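# Lift perforated cover edge onto the wooden block

## Task

Lift the side of the perforated cover that lies beside the wooden block and set it down on top of the block, reaching clearly beyond the block's edge, while the cover's opposite edge stays down in its opening. The cover must stay that way without the robot supporting it. Afterwards, release the cover and pull the grippers away.

## Robot and tools

Robot: two xArm7 arms, left_arm and right_arm, each with a parallel two-finger gripper and a wrist camera. Bases in the scene frame: left_arm at (-0.003, +0.310, 0), right_arm at (+0.007, -0.385, 0), both turned only slightly about z.

Frame: one shared scene frame. Origin on the table top midway between the arms, +x out over the table, +z up, left_arm on the +y side. The arm names do not match left or right in the images. Positions are in metres. Quaternions are written w first (qw, qx, qy, qz). A gripper's fingers point along its own +z axis and close along its own y axis. end_effector_position is the point between the closed finger pads, about 2 cm short of the fingertips. Closing pushes the tips about 10 mm further along +z.

The 16-number row. It is a single flat list covering both arms: left_arm first, then right_arm. Each arm's 8 numbers are x, y, z, qw, qx, qy, qz, opening. x, y, z and the quaternion are an absolute target pose for that gripper in the scene frame, not an offset. Opening runs from -1 (closed) to +1 (fully open, 0.084 m). A row is refused if any target lies more than 0.6 m from that arm's last reported position along any of its gripper axes. Every row must include both arms. To hold an arm still, resend its last reported position with the quaternion you have been commanding, not a drifted reading, plus the opening it should keep.

Tools:
- execute_actions(actions, pictures). actions is a list holding at most one item. An empty list only returns the state. A motion item is {"rows": [...], "steps": n}: 1 to 15 rows, n at most 15, each step 1/30 s. Each row is applied for one step, and the last row repeats until the steps run out. A wait item is {"steps": n}, with n up to 300, counted from the previous result. pictures is optional and true by default.
- move(target, speed). target is one 16-number row as above. The arms follow straight-line paths to it, all finishing together, within 0.5 to 10 s. The gripper opening is applied at the start. speed is in m/s, from 0.002 to 0.5, default 0.25. Rotation is limited to 2 x speed rad/s. Paths ignore obstacles and the other arm. Grippers can lag, wander or overshoot the speed, especially near full reach.
- wait(seconds): 0 to 10 s. Sends no new command.
- zoom_image(camera, region). camera is one of cam_high, cam_low, cam_left_wrist, cam_right_wrist, all 504x504 images. region is [x0, y0, x1, y1] in pixels from the top-left corner, at most 504 by 504.
- read_manual(section): licence texts only, no motion.
- finished_scene(scene): ends the current scene, passing its number, and reports whether the goal was met. It cannot be undone. Call it only after the cover rests on its own and both grippers have backed off.

Control behaviour. At each step the commanded pose is clipped to within 70 mm and 16 degrees of the measured pose. Damped IK gives position priority over orientation. After an action ends, an arm only continues to its last clipped pose, so long moves may need several calls. Check the reported pose each time. Joints move at up to 3.14 rad/s, and elbows never fully straighten. Reported hand positions can be slightly off, more so at long reach.

Reading results. The state line lists left_arm | right_arm with position, quaternion, linear and angular velocity, grip_measured (measured opening on the -1..1 scale), joint positions and joint torques. Torques are raw drive outputs with offsets and noise, so they are not contact readings. Other lines:
- HELD marks steps where your row was partly or wholly not sent.
- "pose unreachable" means a clearance check changed or blocked what went to the named arm.
- "Hand target" is the pose the controller is currently driving each gripper toward.
- A move result adds a "move:" line giving how it ended (done, off_target, moving, held, fault), each gripper's distance from its target, and any limits. paced means the target was clipped. held means some steps were blocked, after which the arm can lurch faster than the set speed.
- Camera calibration lines appear when a camera's numbers have changed.

Gripping. To hold something, command an opening clearly below grip_measured. A lower value squeezes harder, up to about 24 N per pad. Fast closing can squeeze harder still. Sending back the measured value still grips parts up to about 6 cm wide.

Cautions. Approach contacts slowly: higher speed, or a target set deeper past the contact point, means a harder impact or push. If contact torque hits a joint's load limit (waist, shoulder 45 N m; upper arm roll, elbow, forearm roll 27; wrist pitch, wrist roll 18), a TORQUE FAULT follows: the arm backs off and freezes for 10 s. Holding loads heats the motors. MOTOR HOT appears at 65 °C, and at 80 °C the arm is braked (OVER-TEMPERATURE FAULT). Keep the arms from colliding or pressing on each other. Never push or drop anything off the table. Do not let the cover slip or slam down. Occasional external tugs may hit a held part or a loose object. The simulation keeps running while you compose each call.

Suggested order: look and zoom to find the block, the cover's near edge and the opening. Bring a gripper in slowly and grip or get under the near edge. Lift it and lay it on the block well past the block's edge, making sure the far edge stays seated in the opening. Open the gripper, retreat upward, confirm in the images that the cover holds still, then call finished_scene.

Each tool is called after "Request:" by a JSON object that holds its "fn" and its "kwargs".

## Session

Request:
{"fn": "execute_actions", "kwargs": {"actions": []}}

Scene clock: 0.00 s of 5000.00 s.
left_arm: end_effector_position=(+0.4098, +0.0236, +0.1556) grip_measured=+1.00 end_effector_quat_wxyz=(+0.123, +0.758, -0.628, +0.122) end_effector_velocity=(+0.000, +0.000, -0.000) end_effector_angular_velocity=(+0.001, +0.000, +0.000) | right_arm: end_effector_position=(+0.1421, -0.5653, +0.1988) grip_measured=+1.00 end_effector_quat_wxyz=(-0.262, +0.893, -0.357, +0.085) end_effector_velocity=(-0.000, -0.000, +0.000) end_effector_angular_velocity=(-0.002, -0.000, +0.000)
Joint positions: left_arm=[-0.514  0.073  0.054  0.915 -0.462  0.691  1.202  0.084] | right_arm=[-0.897 -0.653 -0.401  0.457  0.24   1.371 -0.545  0.084]
Joint velocities: left_arm=[ 0.     0.     0.001 -0.     0.001 -0.     0.     0.   ] | right_arm=[-0.    -0.001  0.     0.001 -0.    -0.    -0.     0.   ]
Joint torques (N m, as the arm reports them, + toward a larger angle): no reading
Motor temperatures (°C, as the motors report them): left_arm=[28 30 35 28 30 30 31] | right_arm=[33 30 29 35 26 33 32]
Hand target (left_arm): +0.410, +0.024, +0.156; +0.123, +0.758, -0.628, +0.122
Hand target (right_arm): +0.142, -0.565, +0.199; -0.262, +0.893, -0.357, +0.085

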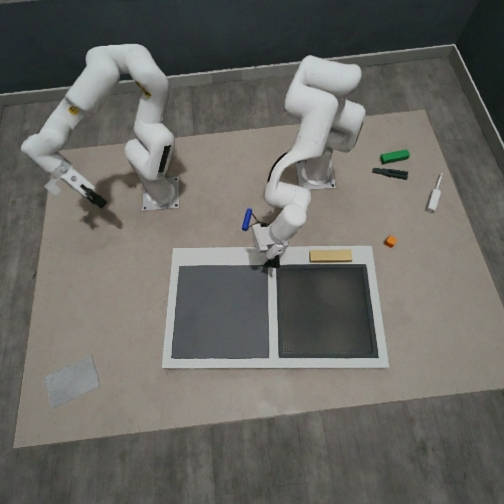

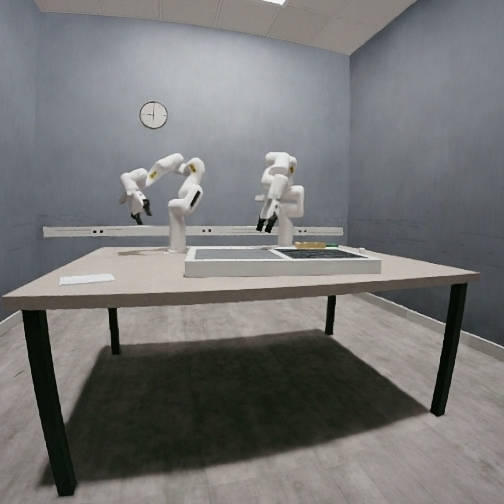

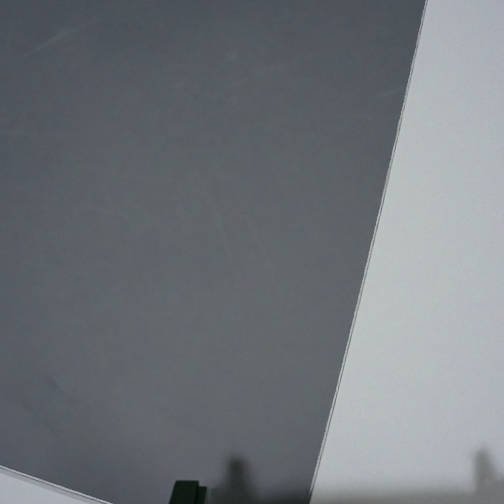

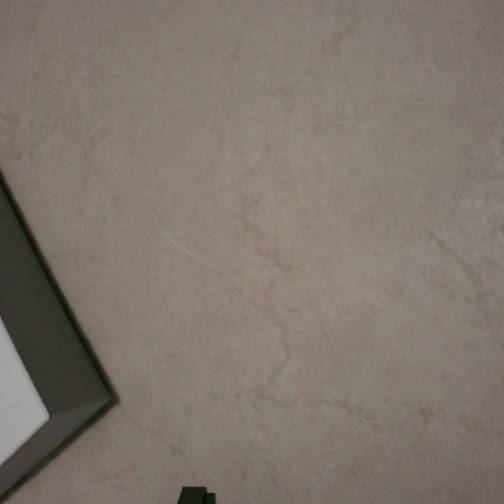

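Request:
{"fn": "zoom_image", "kwargs": {"camera": "cam_high", "region": [260, 230, 400, 370]}}

Request:
{"fn": "zoom_image", "kwargs": {"camera": "cam_high", "region": [350, 135, 470, 255]}}

Request:
{"fn": "zoom_image", "kwargs": {"camera": "cam_high", "region": [210, 180, 290, 260]}}

Request:
{"fn": "zoom_image", "kwargs": {"camera": "cam_low", "region": [230, 210, 400, 290]}}

Region (260, 230, 400, 370) of cam_high's 504x504 image, scaled by 3.600, with more detail than that image has.

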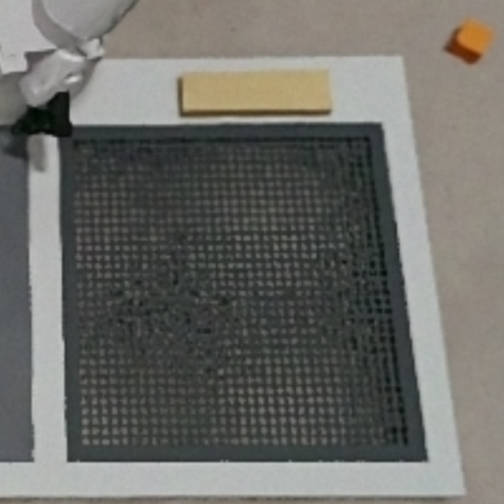

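Region (350, 135, 470, 255) of cam_high's 504x504 image, scaled by 4.200, with more detail than that image has.

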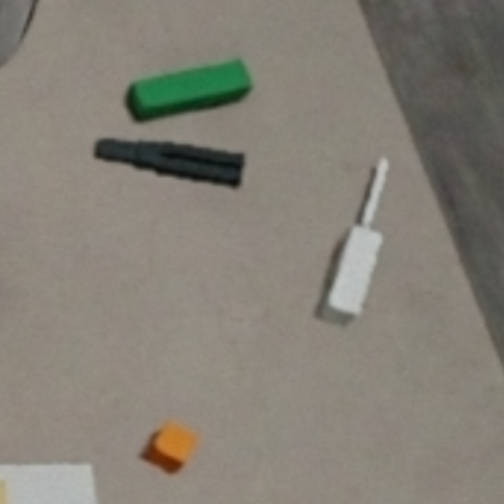

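Region (210, 180, 290, 260) of cam_high's 504x504 image, scaled by 6.300, with more detail than that image has.

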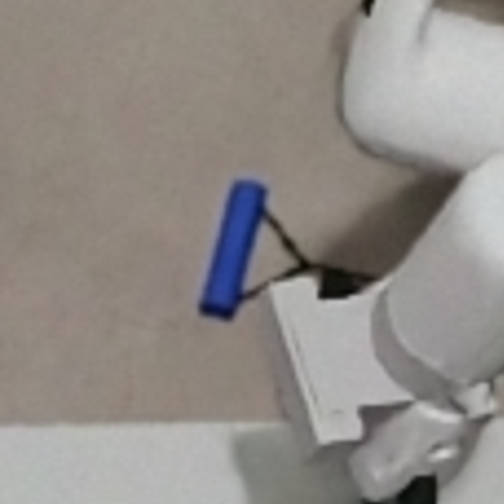

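Region (230, 210, 400, 290) of cam_low's 504x504 image, scaled by 2.965, with more detail than that image has; it fills the top 237 rows of this view, and the rest is white.

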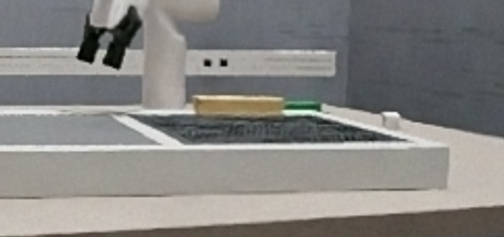

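Request:
{"fn": "move", "kwargs": {"target": [0.42,0.28,0.28,0,1,0,0,1,0.17,-0.05,0.25,0,1,0,0,1], "speed": 0.2}}

Scene clock: 15.93 s of 5000.00 s.
left_arm: end_effector_position=(+0.4195, +0.2800, +0.2797) grip_measured=+1.00 end_effector_quat_wxyz=(-0.001, +1.000, +0.000, -0.000) end_effector_velocity=(+0.001, +0.002, +0.001) end_effector_angular_velocity=(+0.000, -0.001, +0.005) | right_arm: end_effector_position=(+0.1713, -0.0520, +0.2503) grip_measured=+1.00 end_effector_quat_wxyz=(+0.000, +1.000, -0.002, +0.001) end_effector_velocity=(-0.001, +0.002, -0.000) end_effector_angular_velocity=(-0.004, -0.001, +0.005)
Joint positions: left_arm=[-0.219 -0.186  0.188  1.071  0.037  1.255 -0.103  0.084] | right_arm=[-0.598 -1.397  0.976  0.949  1.054  1.925  0.172  0.084]
Joint velocities: left_arm=[ 0.003 -0.     0.001  0.002  0.001  0.001 -0.001  0.   ] | right_arm=[-0.     0.001  0.004  0.007 -0.    -0.     0.     0.   ]
Joint torques (N m, as the arm reports them, + toward a larger angle): left_arm=[ -1.04 -20.02  -0.59  15.61   0.83  -1.1   -0.85] | right_arm=[  0.52  12.49 -12.65   4.36  -0.3   -1.74   0.06]
Motor temperatures (°C, as the motors report them): left_arm=[28 30 35 29 30 30 31] | right_arm=[33 30 29 35 26 34 32]
Hand target (left_arm): +0.420, +0.280, +0.280; -0.001, +1.000, +0.000, -0.000
Hand target (right_arm): +0.171, -0.052, +0.250; +0.001, +1.000, -0.002, +0.001
Off the commanded pose (left_arm): 0.001 m, 0 deg.
Off the commanded pose (right_arm): 0.002 m, 0 deg.
After step 90, 8.97 s passed at rest.
move: done
camera_calibration (this result's frames):
cam_left_wrist: T_world_to_cam=[[-0.0061841, -0.999963, 0.00594176, 0.311469], [-0.999913, 0.0062529, 0.0116306, 0.480828], [-0.0116673, -0.00586932, -0.999915, 0.418992], [0, 0, 0, 1]] pos_world=[0.487601, 0.31091, 0.411514]
cam_right_wrist: T_world_to_cam=[[-0.021414, -0.999732, 0.00877411, -0.0141833], [-0.999741, 0.0214807, 0.0075797, 0.233818], [-0.00776615, -0.00860953, -0.999933, 0.381425], [0, 0, 0, 1]] pos_world=[0.236416, -0.0159182, 0.379752]

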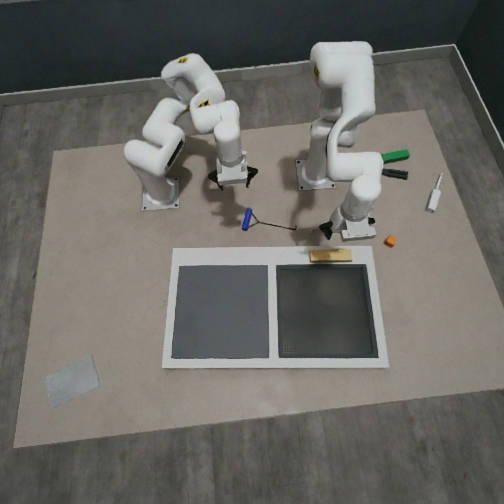

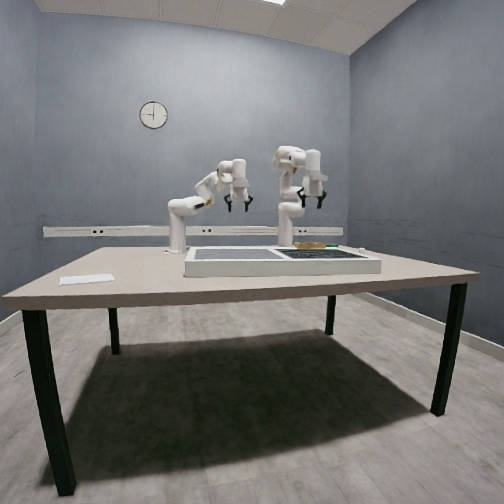

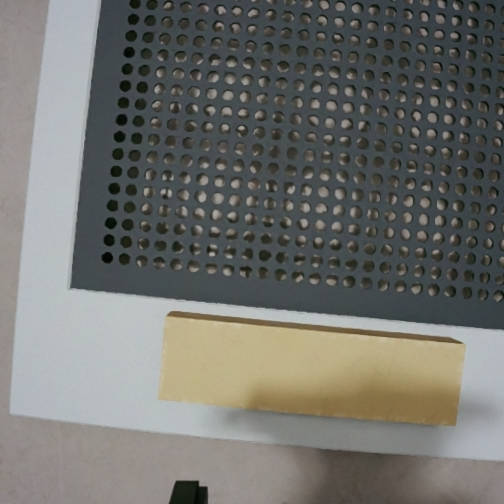

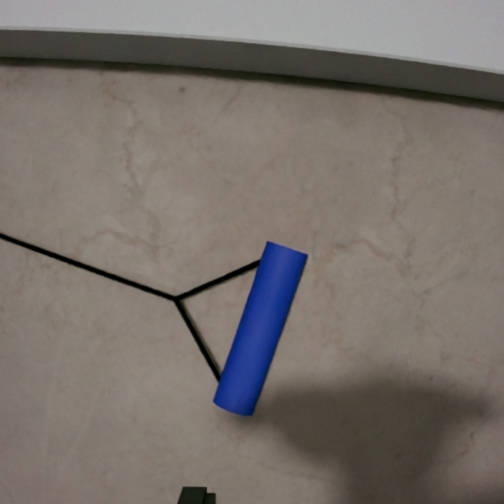

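Request:
{"fn": "zoom_image", "kwargs": {"camera": "cam_high", "region": [240, 200, 310, 245]}}

Request:
{"fn": "move", "kwargs": {"target": [0.42,0.40,0.28,0,1,0,0,1,0.21,0.10,0.16,0,1,0,0,1], "speed": 0.2}}

Region (240, 200, 310, 245) of cam_high's 504x504 image, scaled by 7.200, with more detail than that image has; it fills the top 324 rows of this view, and the rest is white.

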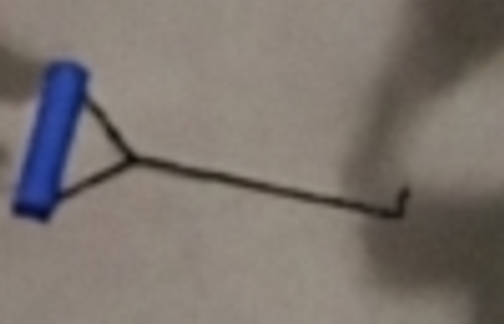

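Scene clock: 21.50 s of 5000.00 s.
left_arm: end_effector_position=(+0.4200, +0.3995, +0.2800) grip_measured=+1.00 end_effector_quat_wxyz=(+0.000, +1.000, -0.000, -0.000) end_effector_velocity=(-0.001, +0.005, +0.000) end_effector_angular_velocity=(-0.000, -0.000, +0.009) | right_arm: end_effector_position=(+0.2106, +0.0998, +0.1603) grip_measured=+1.00 end_effector_quat_wxyz=(-0.000, +1.000, -0.000, +0.001) end_effector_velocity=(-0.001, +0.001, -0.003) end_effector_angular_velocity=(-0.005, +0.003, +0.003)
Joint positions: left_arm=[-0.109 -0.164  0.347  1.101  0.058  1.256  0.16   0.084] | right_arm=[-0.853 -1.412  1.319  1.334  1.353  1.773  0.404  0.084]
Joint velocities: left_arm=[ 0.004 -0.     0.006  0.001  0.001  0.     0.001 -0.   ] | right_arm=[-0.002 -0.001  0.006  0.005  0.001 -0.     0.001  0.   ]
Joint torques (N m, as the arm reports them, + toward a larger angle): left_arm=[ -0.94 -19.34  -1.15  15.53   0.64  -1.1   -0.87] | right_arm=[ -0.02  18.83 -15.73   1.34  -0.15  -1.74   0.27]
Motor temperatures (°C, as the motors report them): left_arm=[28 30 35 29 30 30 31] | right_arm=[33 30 29 35 26 34 32]
Hand target (left_arm): +0.420, +0.400, +0.280; +0.000, +1.000, -0.000, -0.000
Hand target (right_arm): +0.211, +0.100, +0.160; +0.000, +1.000, +0.000, +0.000
Off the commanded pose (left_arm): 0.001 m, 0 deg.
Off the commanded pose (right_arm): 0.001 m, 0 deg.
After step 90, 1.20 s passed at rest.
move: done
camera_calibration (this result's frames):
cam_left_wrist: T_world_to_cam=[[-0.00705972, -0.999949, 0.00722807, 0.430873], [-0.999916, 0.00713789, 0.0108458, 0.480435], [-0.0108969, -0.00715089, -0.999915, 0.42017], [0, 0, 0, 1]] pos_world=[0.488014, 0.430427, 0.411809]
cam_right_wrist: T_world_to_cam=[[-0.0169978, -0.999826, 0.00766787, 0.138432], [-0.99982, 0.0170614, 0.00830265, 0.270913], [-0.00843203, -0.00752536, -0.999936, 0.293142], [0, 0, 0, 1]] pos_world=[0.275689, 0.135992, 0.289812]

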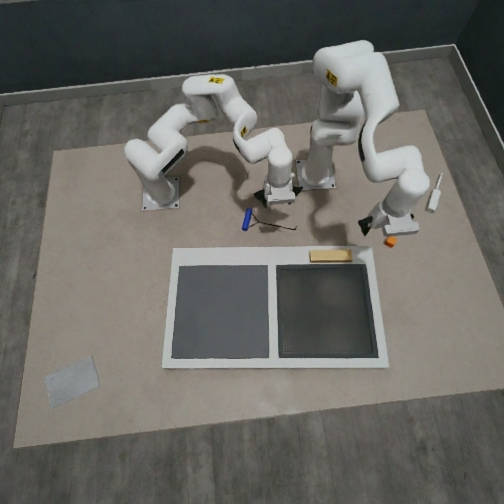

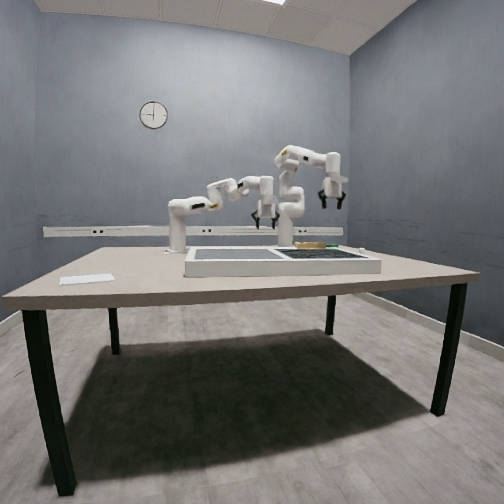

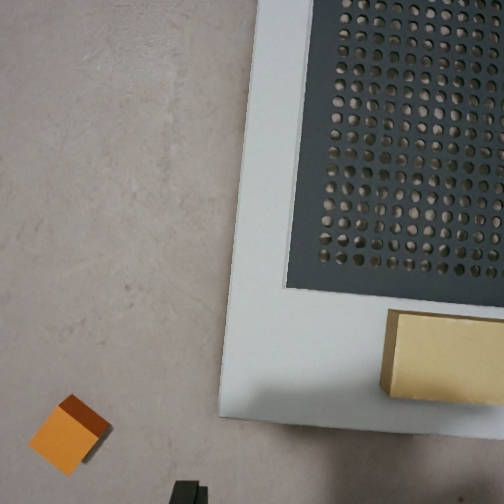

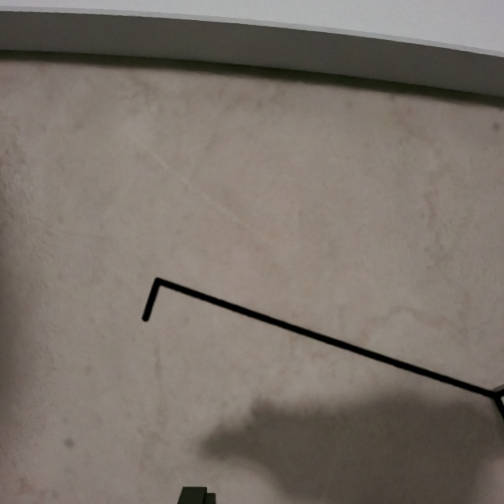

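Request:
{"fn": "move", "kwargs": {"target": [0.42,0.40,0.28,0,1,0,0,1,0.35,-0.35,0.3,0,1,0,0,1]}}

Request:
{"fn": "move", "kwargs": {"target": [0.13,-0.03,0.14,0,0.9856,-0.169,0,-0.28,0.35,-0.35,0.3,0,1,0,0,1]}}

Scene clock: 93.37 s of 5000.00 s.
left_arm: end_effector_position=(+0.4200, +0.4000, +0.2800) grip_measured=+1.00 end_effector_quat_wxyz=(+0.000, +1.000, -0.000, -0.000) end_effector_velocity=(+0.000, -0.001, +0.000) end_effector_angular_velocity=(+0.000, -0.000, -0.002) | right_arm: end_effector_position=(+0.3481, -0.3489, +0.3000) grip_measured=+1.00 end_effector_quat_wxyz=(+0.000, +1.000, +0.001, -0.002) end_effector_velocity=(-0.000, -0.004, +0.001) end_effector_angular_velocity=(+0.003, -0.000, -0.007)
Joint positions: left_arm=[-0.108 -0.164  0.347  1.101  0.058  1.256  0.16   0.084] | right_arm=[-1.265 -0.996  0.887  0.95   0.711  1.689 -0.615  0.084]
Joint velocities: left_arm=[-0.    -0.    -0.002  0.    -0.    -0.    -0.     0.   ] | right_arm=[-0.007  0.004 -0.004 -0.    -0.002  0.    -0.002 -0.   ]
Joint torques (N m, as the arm reports them, + toward a larger angle): left_arm=[ -0.74 -19.61  -1.01  15.7    0.72  -1.04  -0.85] | right_arm=[ 0.36  6.42 -9.96  9.73  0.05 -1.66  0.04]
Motor temperatures (°C, as the motors report them): left_arm=[28 30 35 30 30 30 31] | right_arm=[33 31 31 35 26 34 32]
Hand target (left_arm): +0.420, +0.400, +0.280; +0.000, +1.000, +0.000, -0.000
Hand target (right_arm): +0.348, -0.350, +0.300; -0.000, +1.000, +0.000, -0.002
Off the commanded pose (left_arm): 0.000 m, 0 deg.
Off the commanded pose (right_arm): 0.002 m, 0 deg.
After step 90, 66.47 s passed at rest.
move: done
camera_calibration (this result's frames):
cam_left_wrist: T_world_to_cam=[[-0.00621594, -0.999956, 0.00704795, 0.431119], [-0.999922, 0.00629146, 0.010744, 0.480835], [-0.0107879, -0.00698062, -0.999917, 0.420081], [0, 0, 0, 1]] pos_world=[0.48801, 0.431007, 0.411842]
cam_right_wrist: T_world_to_cam=[[-0.0146964, -0.999856, 0.00847503, -0.30995], [-0.999793, 0.0148138, 0.0139647, 0.412305], [-0.0140882, -0.00826805, -0.999867, 0.432245], [0, 0, 0, 1]] pos_world=[0.413754, -0.312439, 0.429056]

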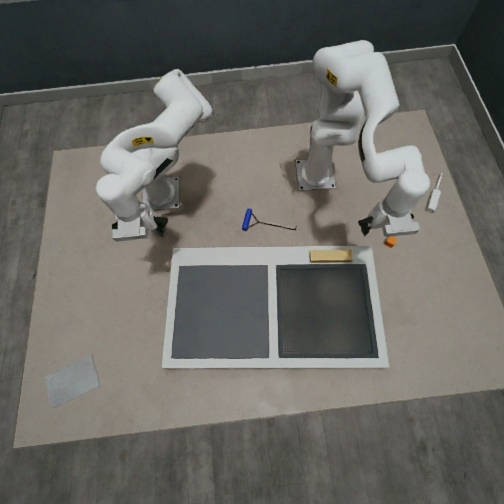

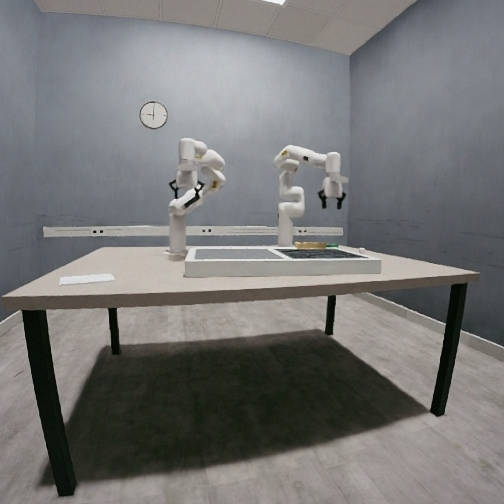

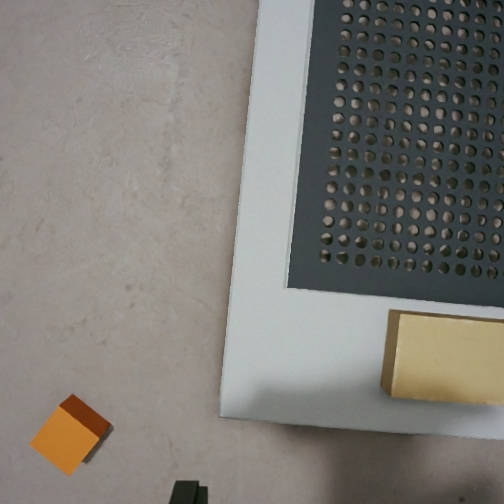

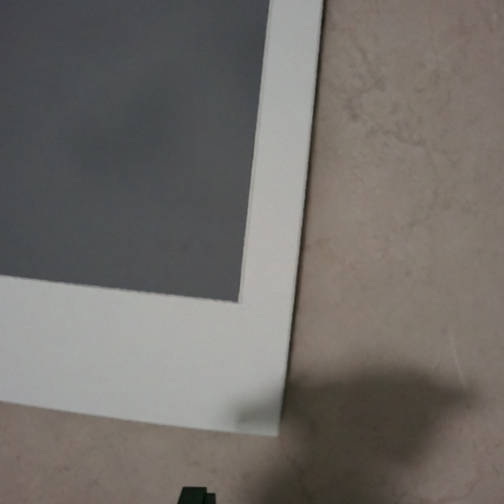

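Scene clock: 96.00 s of 5000.00 s.
left_arm: end_effector_position=(+0.1313, -0.0297, +0.1398) grip_measured=-0.30 end_effector_quat_wxyz=(-0.000, +0.986, -0.169, +0.001) end_effector_velocity=(-0.001, -0.002, -0.000) end_effector_angular_velocity=(+0.001, -0.003, -0.006) | right_arm: end_effector_position=(+0.3500, -0.3500, +0.3000) grip_measured=+1.00 end_effector_quat_wxyz=(+0.000, +1.000, +0.000, -0.000) end_effector_velocity=(+0.000, +0.000, +0.000) end_effector_angular_velocity=(+0.000, +0.000, +0.000)
Joint positions: left_arm=[-0.645 -0.261 -0.488  0.604 -0.162  0.842 -0.728  0.031] | right_arm=[-1.27  -0.993  0.889  0.951  0.714  1.684 -0.615  0.084]
Joint velocities: left_arm=[-0.002  0.004 -0.005  0.003  0.005 -0.001 -0.005  0.   ] | right_arm=[-0.001  0.     0.001  0.001  0.001  0.     0.    -0.   ]
Joint torques (N m, as the arm reports them, + toward a larger angle): left_arm=[ -0.8  -13.67   1.75  13.87   0.8   -0.99  -0.87] | right_arm=[ 0.57  6.35 -9.86  9.57 -0.06 -1.69  0.03]
Motor temperatures (°C, as the motors report them): left_arm=[28 30 35 30 30 30 31] | right_arm=[33 30 31 35 26 34 32]
Hand target (left_arm): +0.131, -0.030, +0.140; -0.000, +0.986, -0.169, +0.000
Hand target (right_arm): +0.350, -0.350, +0.300; +0.000, +1.000, +0.000, -0.000
Off the commanded pose (left_arm): 0.001 m, 0 deg.
Off the commanded pose (right_arm): 0.000 m, 0 deg.
move: done
camera_calibration (this result's frames):
cam_left_wrist: T_world_to_cam=[[-0.338225, -0.941042, 0.00662313, 0.0459984], [-0.940996, 0.338277, 0.00973511, 0.198598], [-0.0114016, -0.00293968, -0.999931, 0.273993], [0, 0, 0, 1]] pos_world=[0.205562, -0.0230892, 0.271736]
cam_right_wrist: T_world_to_cam=[[-0.016957, -0.999825, 0.00785212, -0.310013], [-0.999809, 0.0170322, 0.00961818, 0.416349], [-0.00975024, -0.00768752, -0.999923, 0.430999], [0, 0, 0, 1]] pos_world=[0.415215, -0.313737, 0.429396]

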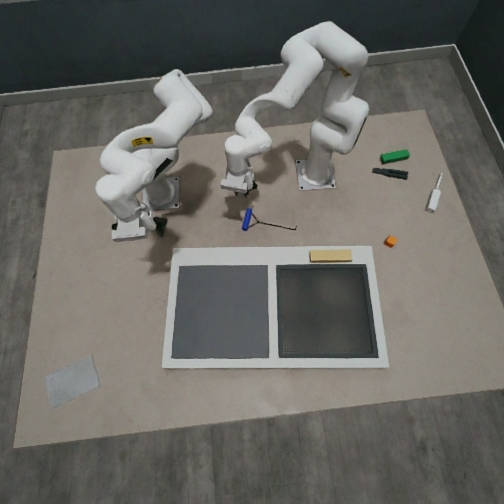

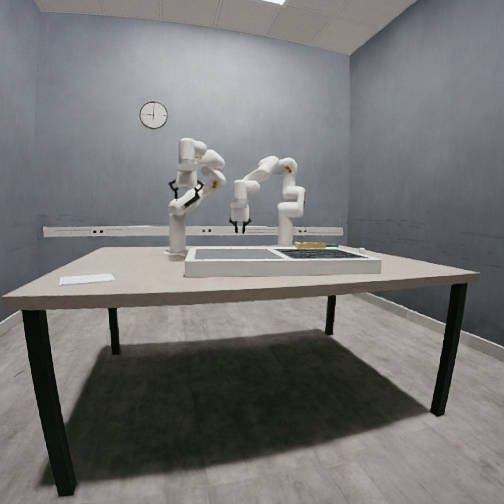

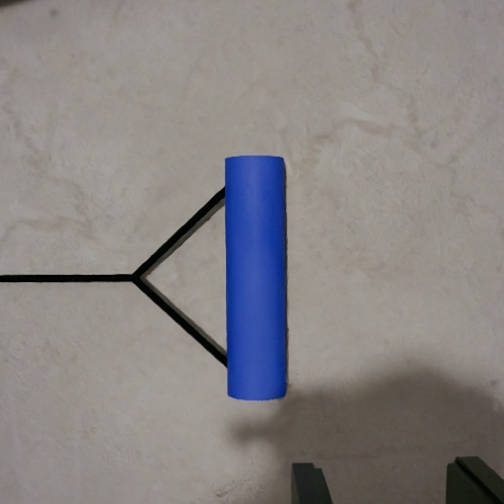

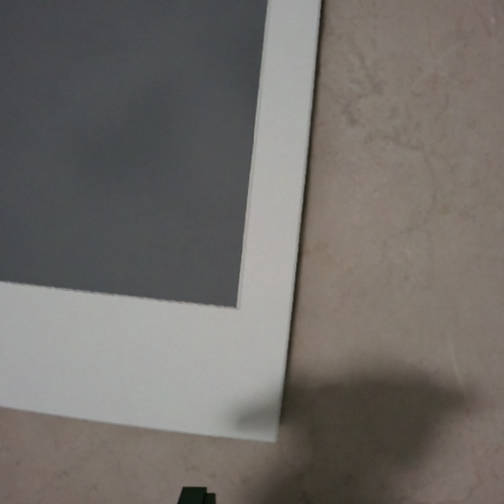

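Request:
{"fn": "move", "kwargs": {"target": [0.1911,-0.0233,0.05,0,0.9856,-0.169,0,-0.28,0.35,-0.35,0.3,0,1,0,0,1], "speed": 0.15}}

Scene clock: 102.33 s of 5000.00 s.
left_arm: end_effector_position=(+0.1912, -0.0237, +0.0505) grip_measured=-0.30 end_effector_quat_wxyz=(+0.000, +0.986, -0.169, +0.000) end_effector_velocity=(+0.000, +0.002, -0.002) end_effector_angular_velocity=(+0.004, +0.002, +0.003) | right_arm: end_effector_position=(+0.3500, -0.3500, +0.3000) grip_measured=+1.00 end_effector_quat_wxyz=(-0.000, +1.000, +0.000, -0.000) end_effector_velocity=(-0.000, -0.000, -0.000) end_effector_angular_velocity=(+0.001, +0.000, +0.000)
Joint positions: left_arm=[-0.544  0.061 -0.437  0.592  0.05   0.536 -0.74   0.031] | right_arm=[-1.27  -0.993  0.889  0.951  0.714  1.684 -0.615  0.084]
Joint velocities: left_arm=[ 0.002  0.004  0.001 -0.002  0.004 -0.    -0.002  0.   ] | right_arm=[ 0.     0.001  0.    -0.     0.    -0.    -0.     0.   ]
Joint torques (N m, as the arm reports them, + toward a larger angle): left_arm=[ -0.92 -19.87  -0.58  11.33   0.67  -1.11  -0.75] | right_arm=[ 0.62  6.29 -9.92  9.85 -0.24 -1.7   0.04]
Motor temperatures (°C, as the motors report them): left_arm=[28 30 35 30 30 30 31] | right_arm=[33 30 31 35 26 34 32]
Hand target (left_arm): +0.191, -0.023, +0.050; +0.000, +0.986, -0.169, -0.000
Hand target (right_arm): +0.350, -0.350, +0.300; +0.000, +1.000, +0.000, +0.000
Off the commanded pose (left_arm): 0.001 m, 0 deg.
Off the commanded pose (right_arm): 0.000 m, 0 deg.
After step 90, 2.13 s passed at rest.
move: done
camera_calibration (this result's frames):
cam_left_wrist: T_world_to_cam=[[-0.339623, -0.94053, 0.007782, 0.0726999], [-0.940482, 0.33969, 0.010173, 0.253742], [-0.0122115, -0.00386385, -0.999918, 0.18551], [0, 0, 0, 1]] pos_world=[0.265596, -0.0171004, 0.182348]
cam_right_wrist: T_world_to_cam=[[-0.0169653, -0.999825, 0.00783825, -0.310007], [-0.999809, 0.0170403, 0.00960604, 0.416359], [-0.00973793, -0.00767378, -0.999923, 0.431003], [0, 0, 0, 1]] pos_world=[0.415217, -0.31374, 0.4294]

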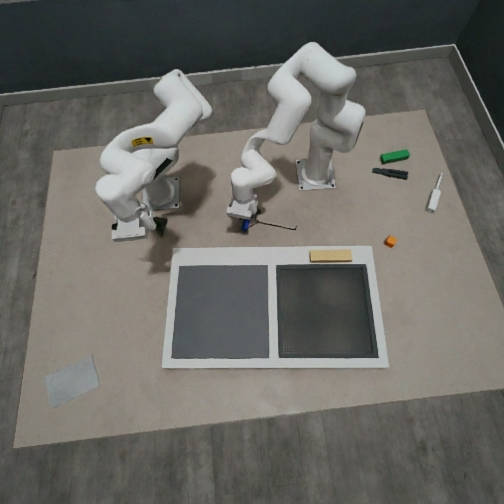

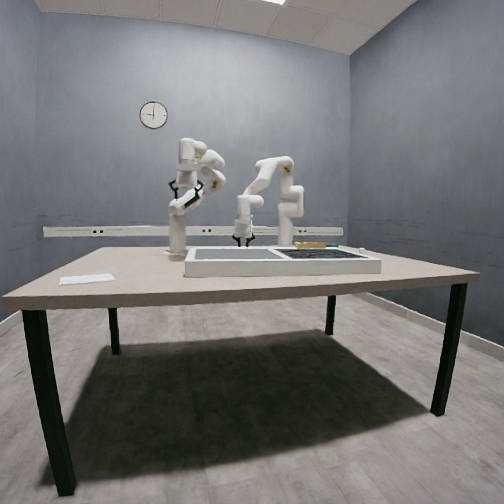

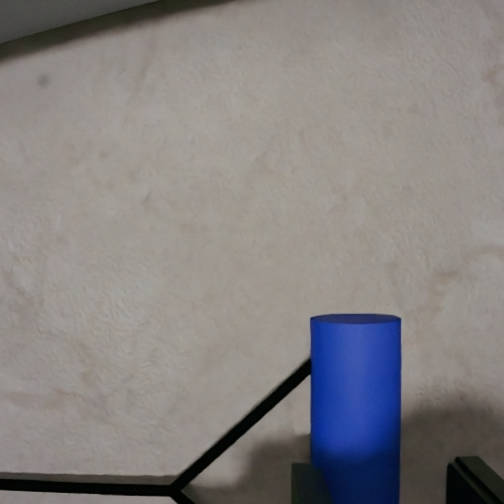

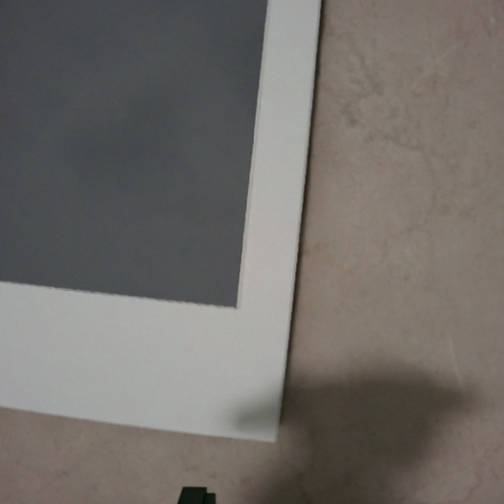

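Request:
{"fn": "move", "kwargs": {"target": [0.1935,-0.0208,0.05,0,0.9856,-0.169,0,-0.28,0.35,-0.35,0.3,0,1,0,0,1], "speed": 0.05}}

Request:
{"fn": "move", "kwargs": {"target": [0.1935,-0.0208,0.022,0,0.9856,-0.169,0,-0.28,0.35,-0.35,0.3,0,1,0,0,1], "speed": 0.03}}

Scene clock: 108.57 s of 5000.00 s.
left_arm: end_effector_position=(+0.1935, -0.0208, +0.0500) grip_measured=-0.30 end_effector_quat_wxyz=(-0.000, +0.986, -0.169, -0.000) end_effector_velocity=(+0.000, +0.000, -0.000) end_effector_angular_velocity=(+0.000, +0.000, -0.000) | right_arm: end_effector_position=(+0.3500, -0.3500, +0.3000) grip_measured=+1.00 end_effector_quat_wxyz=(+0.000, +1.000, -0.000, +0.000) end_effector_velocity=(+0.000, +0.000, +0.000) end_effector_angular_velocity=(-0.001, -0.001, +0.001)
Joint positions: left_arm=[-0.54   0.059 -0.433  0.588  0.048  0.535 -0.73   0.031] | right_arm=[-1.27  -0.993  0.889  0.951  0.714  1.684 -0.615  0.084]
Joint velocities: left_arm=[ 0.001  0.    -0.    -0.    -0.    -0.     0.001 -0.   ] | right_arm=[ 0.001 -0.001 -0.     0.    -0.001 -0.    -0.     0.   ]
Joint torques (N m, as the arm reports them, + toward a larger angle): left_arm=[ -1.02 -19.8   -0.59  11.44   0.77  -1.07  -0.81] | right_arm=[ 0.56  6.05 -9.76  9.76 -0.02 -1.57 -0.05]
Motor temperatures (°C, as the motors report them): left_arm=[28 30 35 30 30 30 31] | right_arm=[33 30 30 35 26 34 32]
Hand target (left_arm): +0.193, -0.021, +0.050; -0.000, +0.986, -0.169, -0.000
Hand target (right_arm): +0.350, -0.350, +0.300; -0.000, +1.000, -0.000, -0.000
Off the commanded pose (left_arm): 0.000 m, 0 deg.
Off the commanded pose (right_arm): 0.000 m, 0 deg.
After step 90, 2.53 s passed at rest.
move: done
camera_calibration (this result's frames):
cam_left_wrist: T_world_to_cam=[[-0.339008, -0.940757, 0.00704731, 0.0761538], [-0.940701, 0.339068, 0.0107469, 0.254923], [-0.0124997, -0.00298614, -0.999917, 0.185135], [0, 0, 0, 1]] pos_world=[0.267937, -0.0142412, 0.181843]
cam_right_wrist: T_world_to_cam=[[-0.0169658, -0.999825, 0.00783859, -0.310007], [-0.999809, 0.0170408, 0.00960594, 0.416359], [-0.00973784, -0.00767412, -0.999923, 0.431003], [0, 0, 0, 1]] pos_world=[0.415217, -0.31374, 0.4294]

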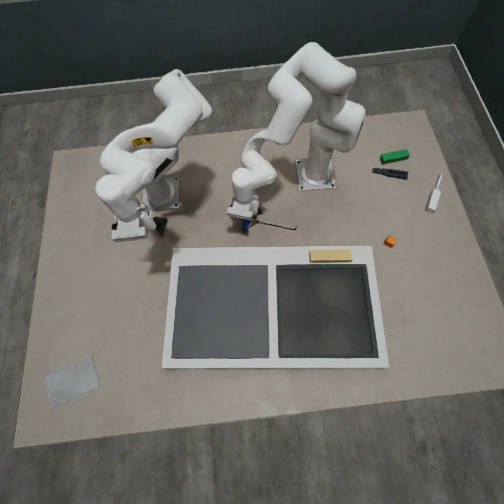

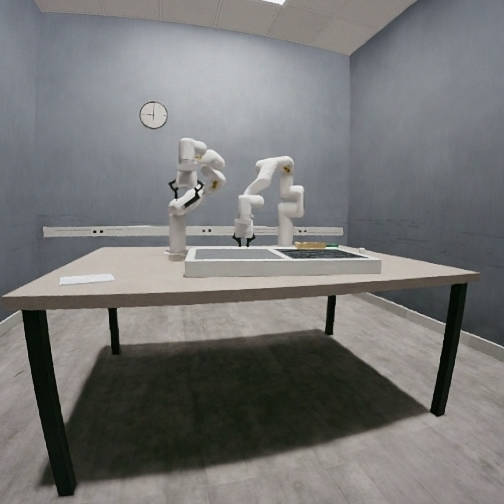

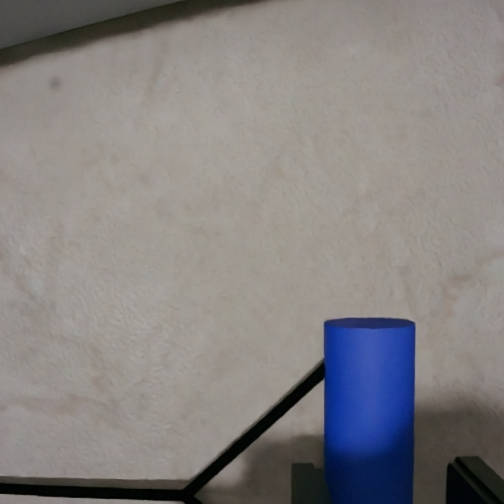

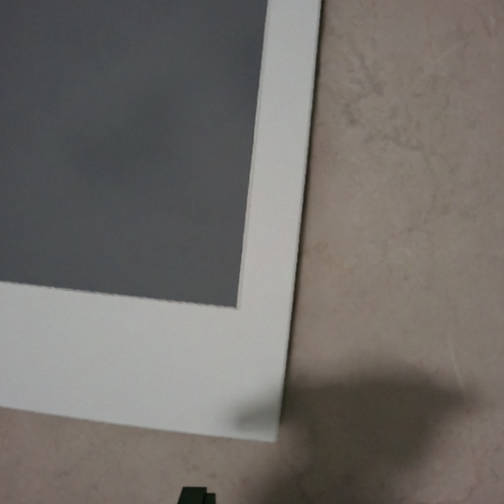

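Scene clock: 109.80 s of 5000.00 s.
left_arm: end_effector_position=(+0.1937, -0.0210, +0.0222) grip_measured=-0.30 end_effector_quat_wxyz=(+0.000, +0.986, -0.169, +0.000) end_effector_velocity=(+0.001, +0.001, -0.001) end_effector_angular_velocity=(+0.001, -0.001, +0.002) | right_arm: end_effector_position=(+0.3500, -0.3500, +0.3000) grip_measured=+1.00 end_effector_quat_wxyz=(-0.000, +1.000, -0.000, -0.000) end_effector_velocity=(+0.000, -0.000, +0.000) end_effector_angular_velocity=(+0.001, -0.001, -0.001)
Joint positions: left_arm=[-0.55   0.152 -0.408  0.583  0.139  0.446 -0.797  0.031] | right_arm=[-1.27  -0.993  0.889  0.951  0.714  1.684 -0.615  0.084]
Joint velocities: left_arm=[-0.     0.001  0.003 -0.001  0.004 -0.002 -0.003  0.   ] | right_arm=[-0.    -0.    -0.001  0.     0.     0.001  0.    -0.   ]
Joint torques (N m, as the arm reports them, + toward a larger angle): left_arm=[ -0.91 -21.    -1.09  10.25   0.86  -0.98  -0.86] | right_arm=[  0.46   6.65 -10.08   9.99   0.    -1.7   -0.09]
Motor temperatures (°C, as the motors report them): left_arm=[28 30 35 30 30 30 31] | right_arm=[33 30 30 35 26 34 32]
Hand target (left_arm): +0.194, -0.021, +0.022; +0.000, +0.986, -0.169, -0.000
Hand target (right_arm): +0.350, -0.350, +0.300; +0.000, +1.000, +0.000, +0.000
Off the commanded pose (left_arm): 0.000 m, 0 deg.
Off the commanded pose (right_arm): 0.000 m, 0 deg.
move: done
camera_calibration (this result's frames):
cam_left_wrist: T_world_to_cam=[[-0.339041, -0.940742, 0.00748018, 0.0761983], [-0.940692, 0.339105, 0.0102978, 0.255472], [-0.0122242, -0.00354516, -0.999919, 0.1573], [0, 0, 0, 1]] pos_world=[0.268078, -0.0143911, 0.154086]
cam_right_wrist: T_world_to_cam=[[-0.0169654, -0.999825, 0.00783827, -0.310007], [-0.999809, 0.0170405, 0.00960615, 0.416359], [-0.00973804, -0.0076738, -0.999923, 0.431003], [0, 0, 0, 1]] pos_world=[0.415217, -0.31374, 0.4294]

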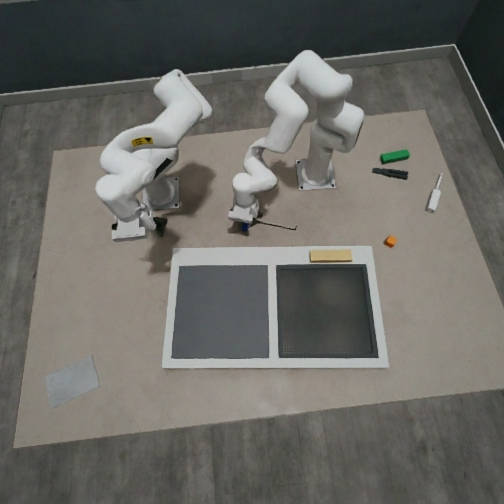

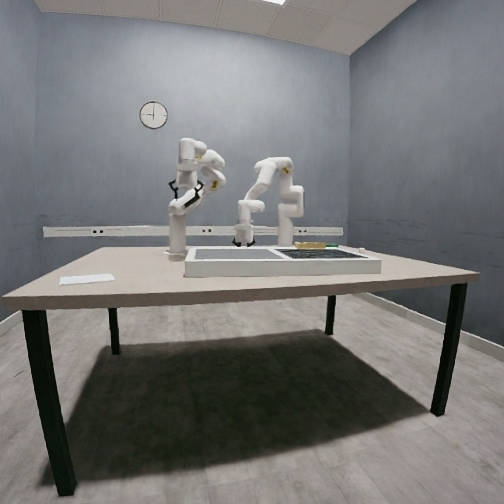

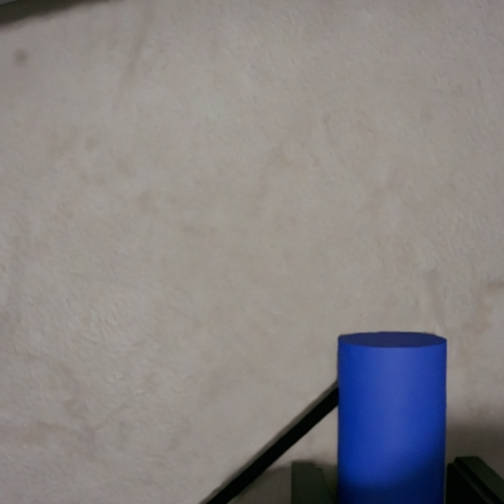

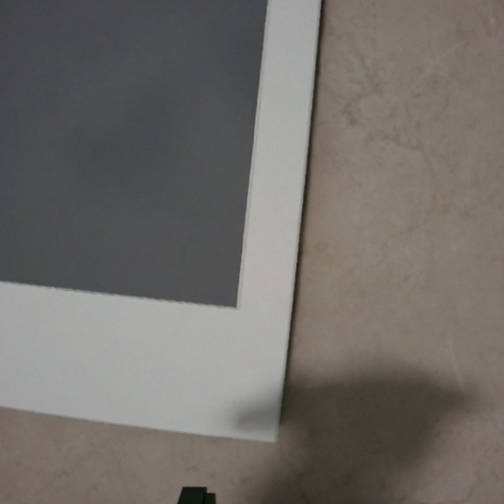

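Request:
{"fn": "move", "kwargs": {"target": [0.1935,-0.0208,0.0225,0,0.9856,-0.169,0,-1,0.35,-0.35,0.3,0,1,0,0,1], "speed": 0.03}}

Request:
{"fn": "move", "kwargs": {"target": [0.30,0.0,0.30,0,1,0,0,-1,0.35,-0.35,0.3,0,1,0,0,1], "speed": 0.15}}

Scene clock: 116.93 s of 5000.00 s.
left_arm: end_effector_position=(+0.1934, -0.0207, +0.0224) grip_measured=-0.47 end_effector_quat_wxyz=(-0.000, +0.986, -0.169, -0.000) end_effector_velocity=(-0.000, -0.000, +0.000) end_effector_angular_velocity=(-0.000, -0.000, -0.001) | right_arm: end_effector_position=(+0.3500, -0.3500, +0.3000) grip_measured=+1.00 end_effector_quat_wxyz=(+0.000, +1.000, -0.000, -0.000) end_effector_velocity=(+0.000, +0.000, +0.000) end_effector_angular_velocity=(+0.001, -0.002, -0.001)
Joint positions: left_arm=[-0.55   0.151 -0.408  0.582  0.138  0.448 -0.796  0.023] | right_arm=[-1.27  -0.993  0.889  0.951  0.714  1.684 -0.615  0.084]
Joint velocities: left_arm=[-0.001 -0.    -0.    -0.    -0.     0.     0.    -0.   ] | right_arm=[-0.001 -0.    -0.     0.001  0.002 -0.    -0.    -0.   ]
Joint torques (N m, as the arm reports them, + toward a larger angle): left_arm=[ -0.82 -18.71  -1.15   8.39   0.82  -0.4   -0.85] | right_arm=[ 0.41  6.17 -9.78  9.68 -0.13 -1.7   0.  ]
Motor temperatures (°C, as the motors report them): left_arm=[28 30 35 29 30 30 31] | right_arm=[33 30 30 35 26 34 32]
Hand target (left_arm): +0.193, -0.021, +0.022; -0.000, +0.986, -0.169, -0.000
Hand target (right_arm): +0.350, -0.350, +0.300; -0.000, +1.000, -0.000, -0.000
Off the commanded pose (left_arm): 0.000 m, 0 deg.
Off the commanded pose (right_arm): 0.000 m, 0 deg.
After step 90, 3.43 s passed at rest.
move: done
camera_calibration (this result's frames):
cam_left_wrist: T_world_to_cam=[[-0.338892, -0.940801, 0.00683807, 0.0764663], [-0.940739, 0.33895, 0.0110662, 0.255134], [-0.0127288, -0.00268262, -0.999915, 0.157575], [0, 0, 0, 1]] pos_world=[0.267934, -0.0141152, 0.154215]
cam_right_wrist: T_world_to_cam=[[-0.0169656, -0.999825, 0.00783844, -0.310007], [-0.999809, 0.0170406, 0.00960601, 0.416359], [-0.0097379, -0.00767397, -0.999923, 0.431003], [0, 0, 0, 1]] pos_world=[0.415217, -0.31374, 0.4294]

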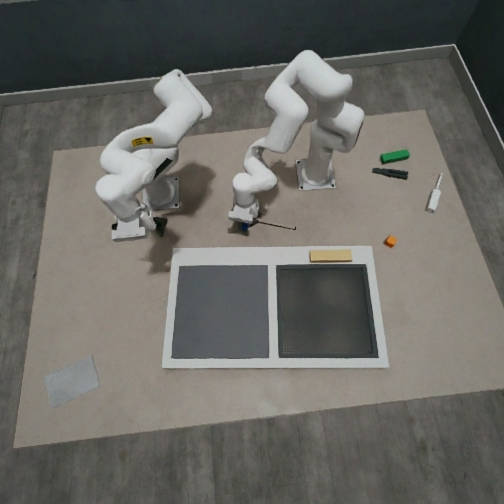

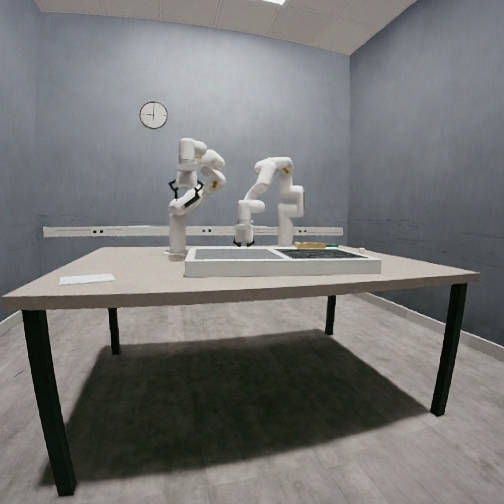

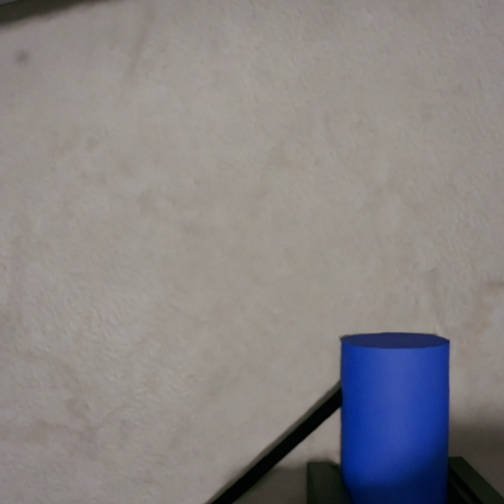

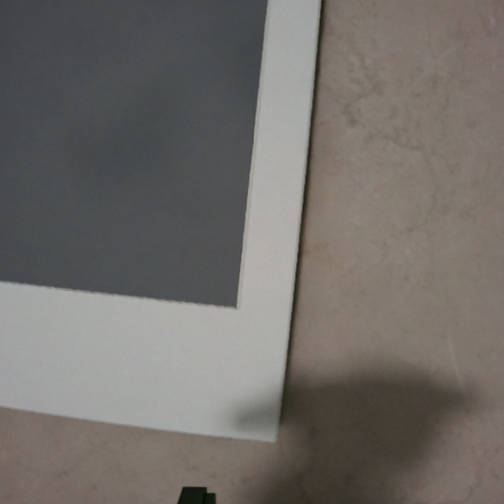

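Scene clock: 119.30 s of 5000.00 s.
left_arm: end_effector_position=(+0.2989, +0.0006, +0.2994) grip_measured=-0.48 end_effector_quat_wxyz=(-0.001, +1.000, -0.000, -0.001) end_effector_velocity=(+0.001, -0.000, +0.002) end_effector_angular_velocity=(+0.000, -0.000, +0.002) | right_arm: end_effector_position=(+0.3500, -0.3500, +0.3000) grip_measured=+1.00 end_effector_quat_wxyz=(-0.000, +1.000, +0.000, -0.000) end_effector_velocity=(+0.000, +0.000, +0.000) end_effector_angular_velocity=(-0.001, -0.001, -0.000)
Joint positions: left_arm=[-0.411 -0.164 -0.304  1.154 -0.05   1.313 -0.754  0.023] | right_arm=[-1.27  -0.993  0.889  0.951  0.714  1.684 -0.615  0.084]
Joint velocities: left_arm=[ 0.001  0.002 -0.     0.007  0.001  0.005 -0.002  0.   ] | right_arm=[ 0.    -0.001 -0.001  0.     0.     0.     0.     0.   ]
Joint torques (N m, as the arm reports them, + toward a larger angle): left_arm=[ -0.83 -19.94   0.88  15.88   0.75  -1.19  -0.8 ] | right_arm=[ 0.59  6.44 -9.61  9.85  0.   -1.71  0.13]
Motor temperatures (°C, as the motors report them): left_arm=[28 30 35 29 30 30 31] | right_arm=[33 30 30 35 26 34 32]
Hand target (left_arm): +0.299, +0.001, +0.300; -0.000, +1.000, +0.000, +0.000
Hand target (right_arm): +0.350, -0.350, +0.300; -0.000, +1.000, -0.000, +0.000
Off the commanded pose (left_arm): 0.001 m, 0 deg.
Off the commanded pose (right_arm): 0.000 m, 0 deg.
move: done
camera_calibration (this result's frames):
cam_left_wrist: T_world_to_cam=[[-0.00646524, -0.999964, 0.00554176, 0.0313303], [-0.999909, 0.00653027, 0.0117988, 0.361745], [-0.0118345, -0.00546497, -0.999915, 0.435707], [0, 0, 0, 1]] pos_world=[0.367071, 0.031348, 0.431228]
cam_right_wrist: T_world_to_cam=[[-0.0169652, -0.999825, 0.0078382, -0.310007], [-0.999809, 0.0170402, 0.00960616, 0.416359], [-0.00973805, -0.00767373, -0.999923, 0.431003], [0, 0, 0, 1]] pos_world=[0.415217, -0.31374, 0.4294]

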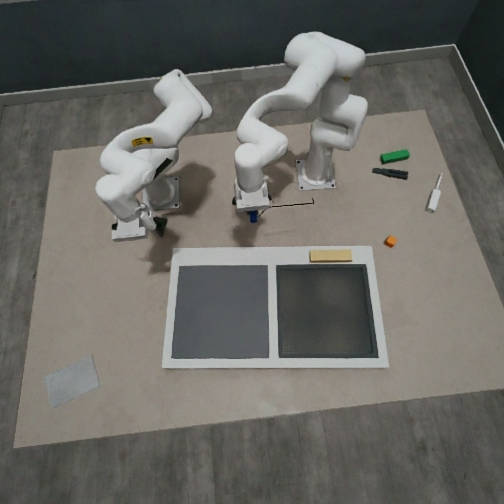

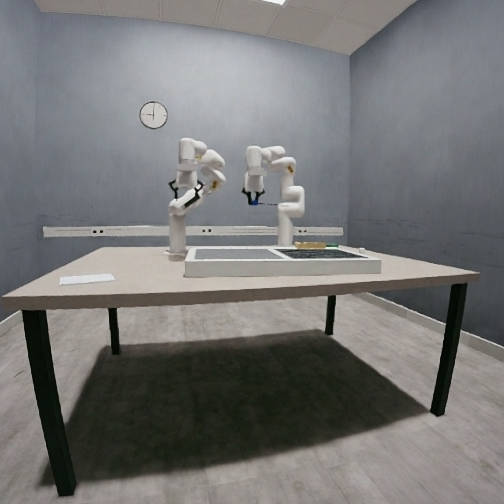

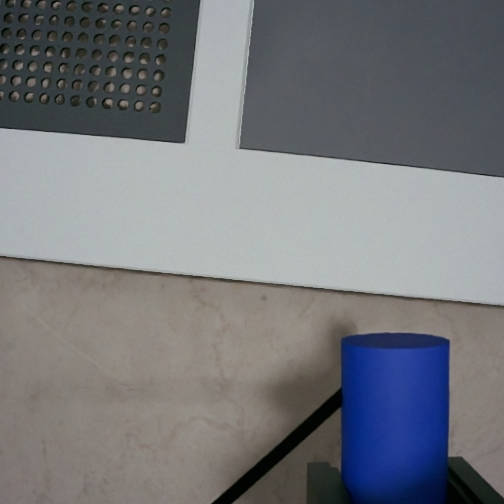

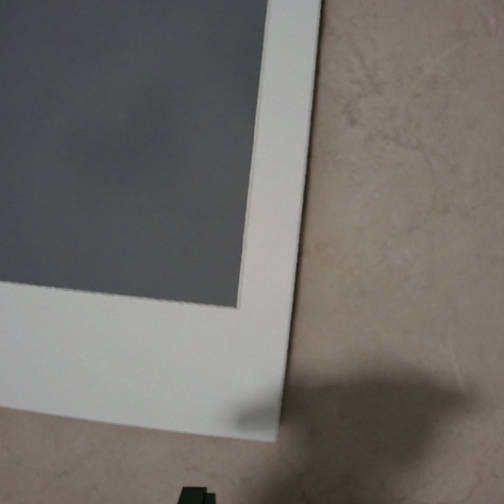

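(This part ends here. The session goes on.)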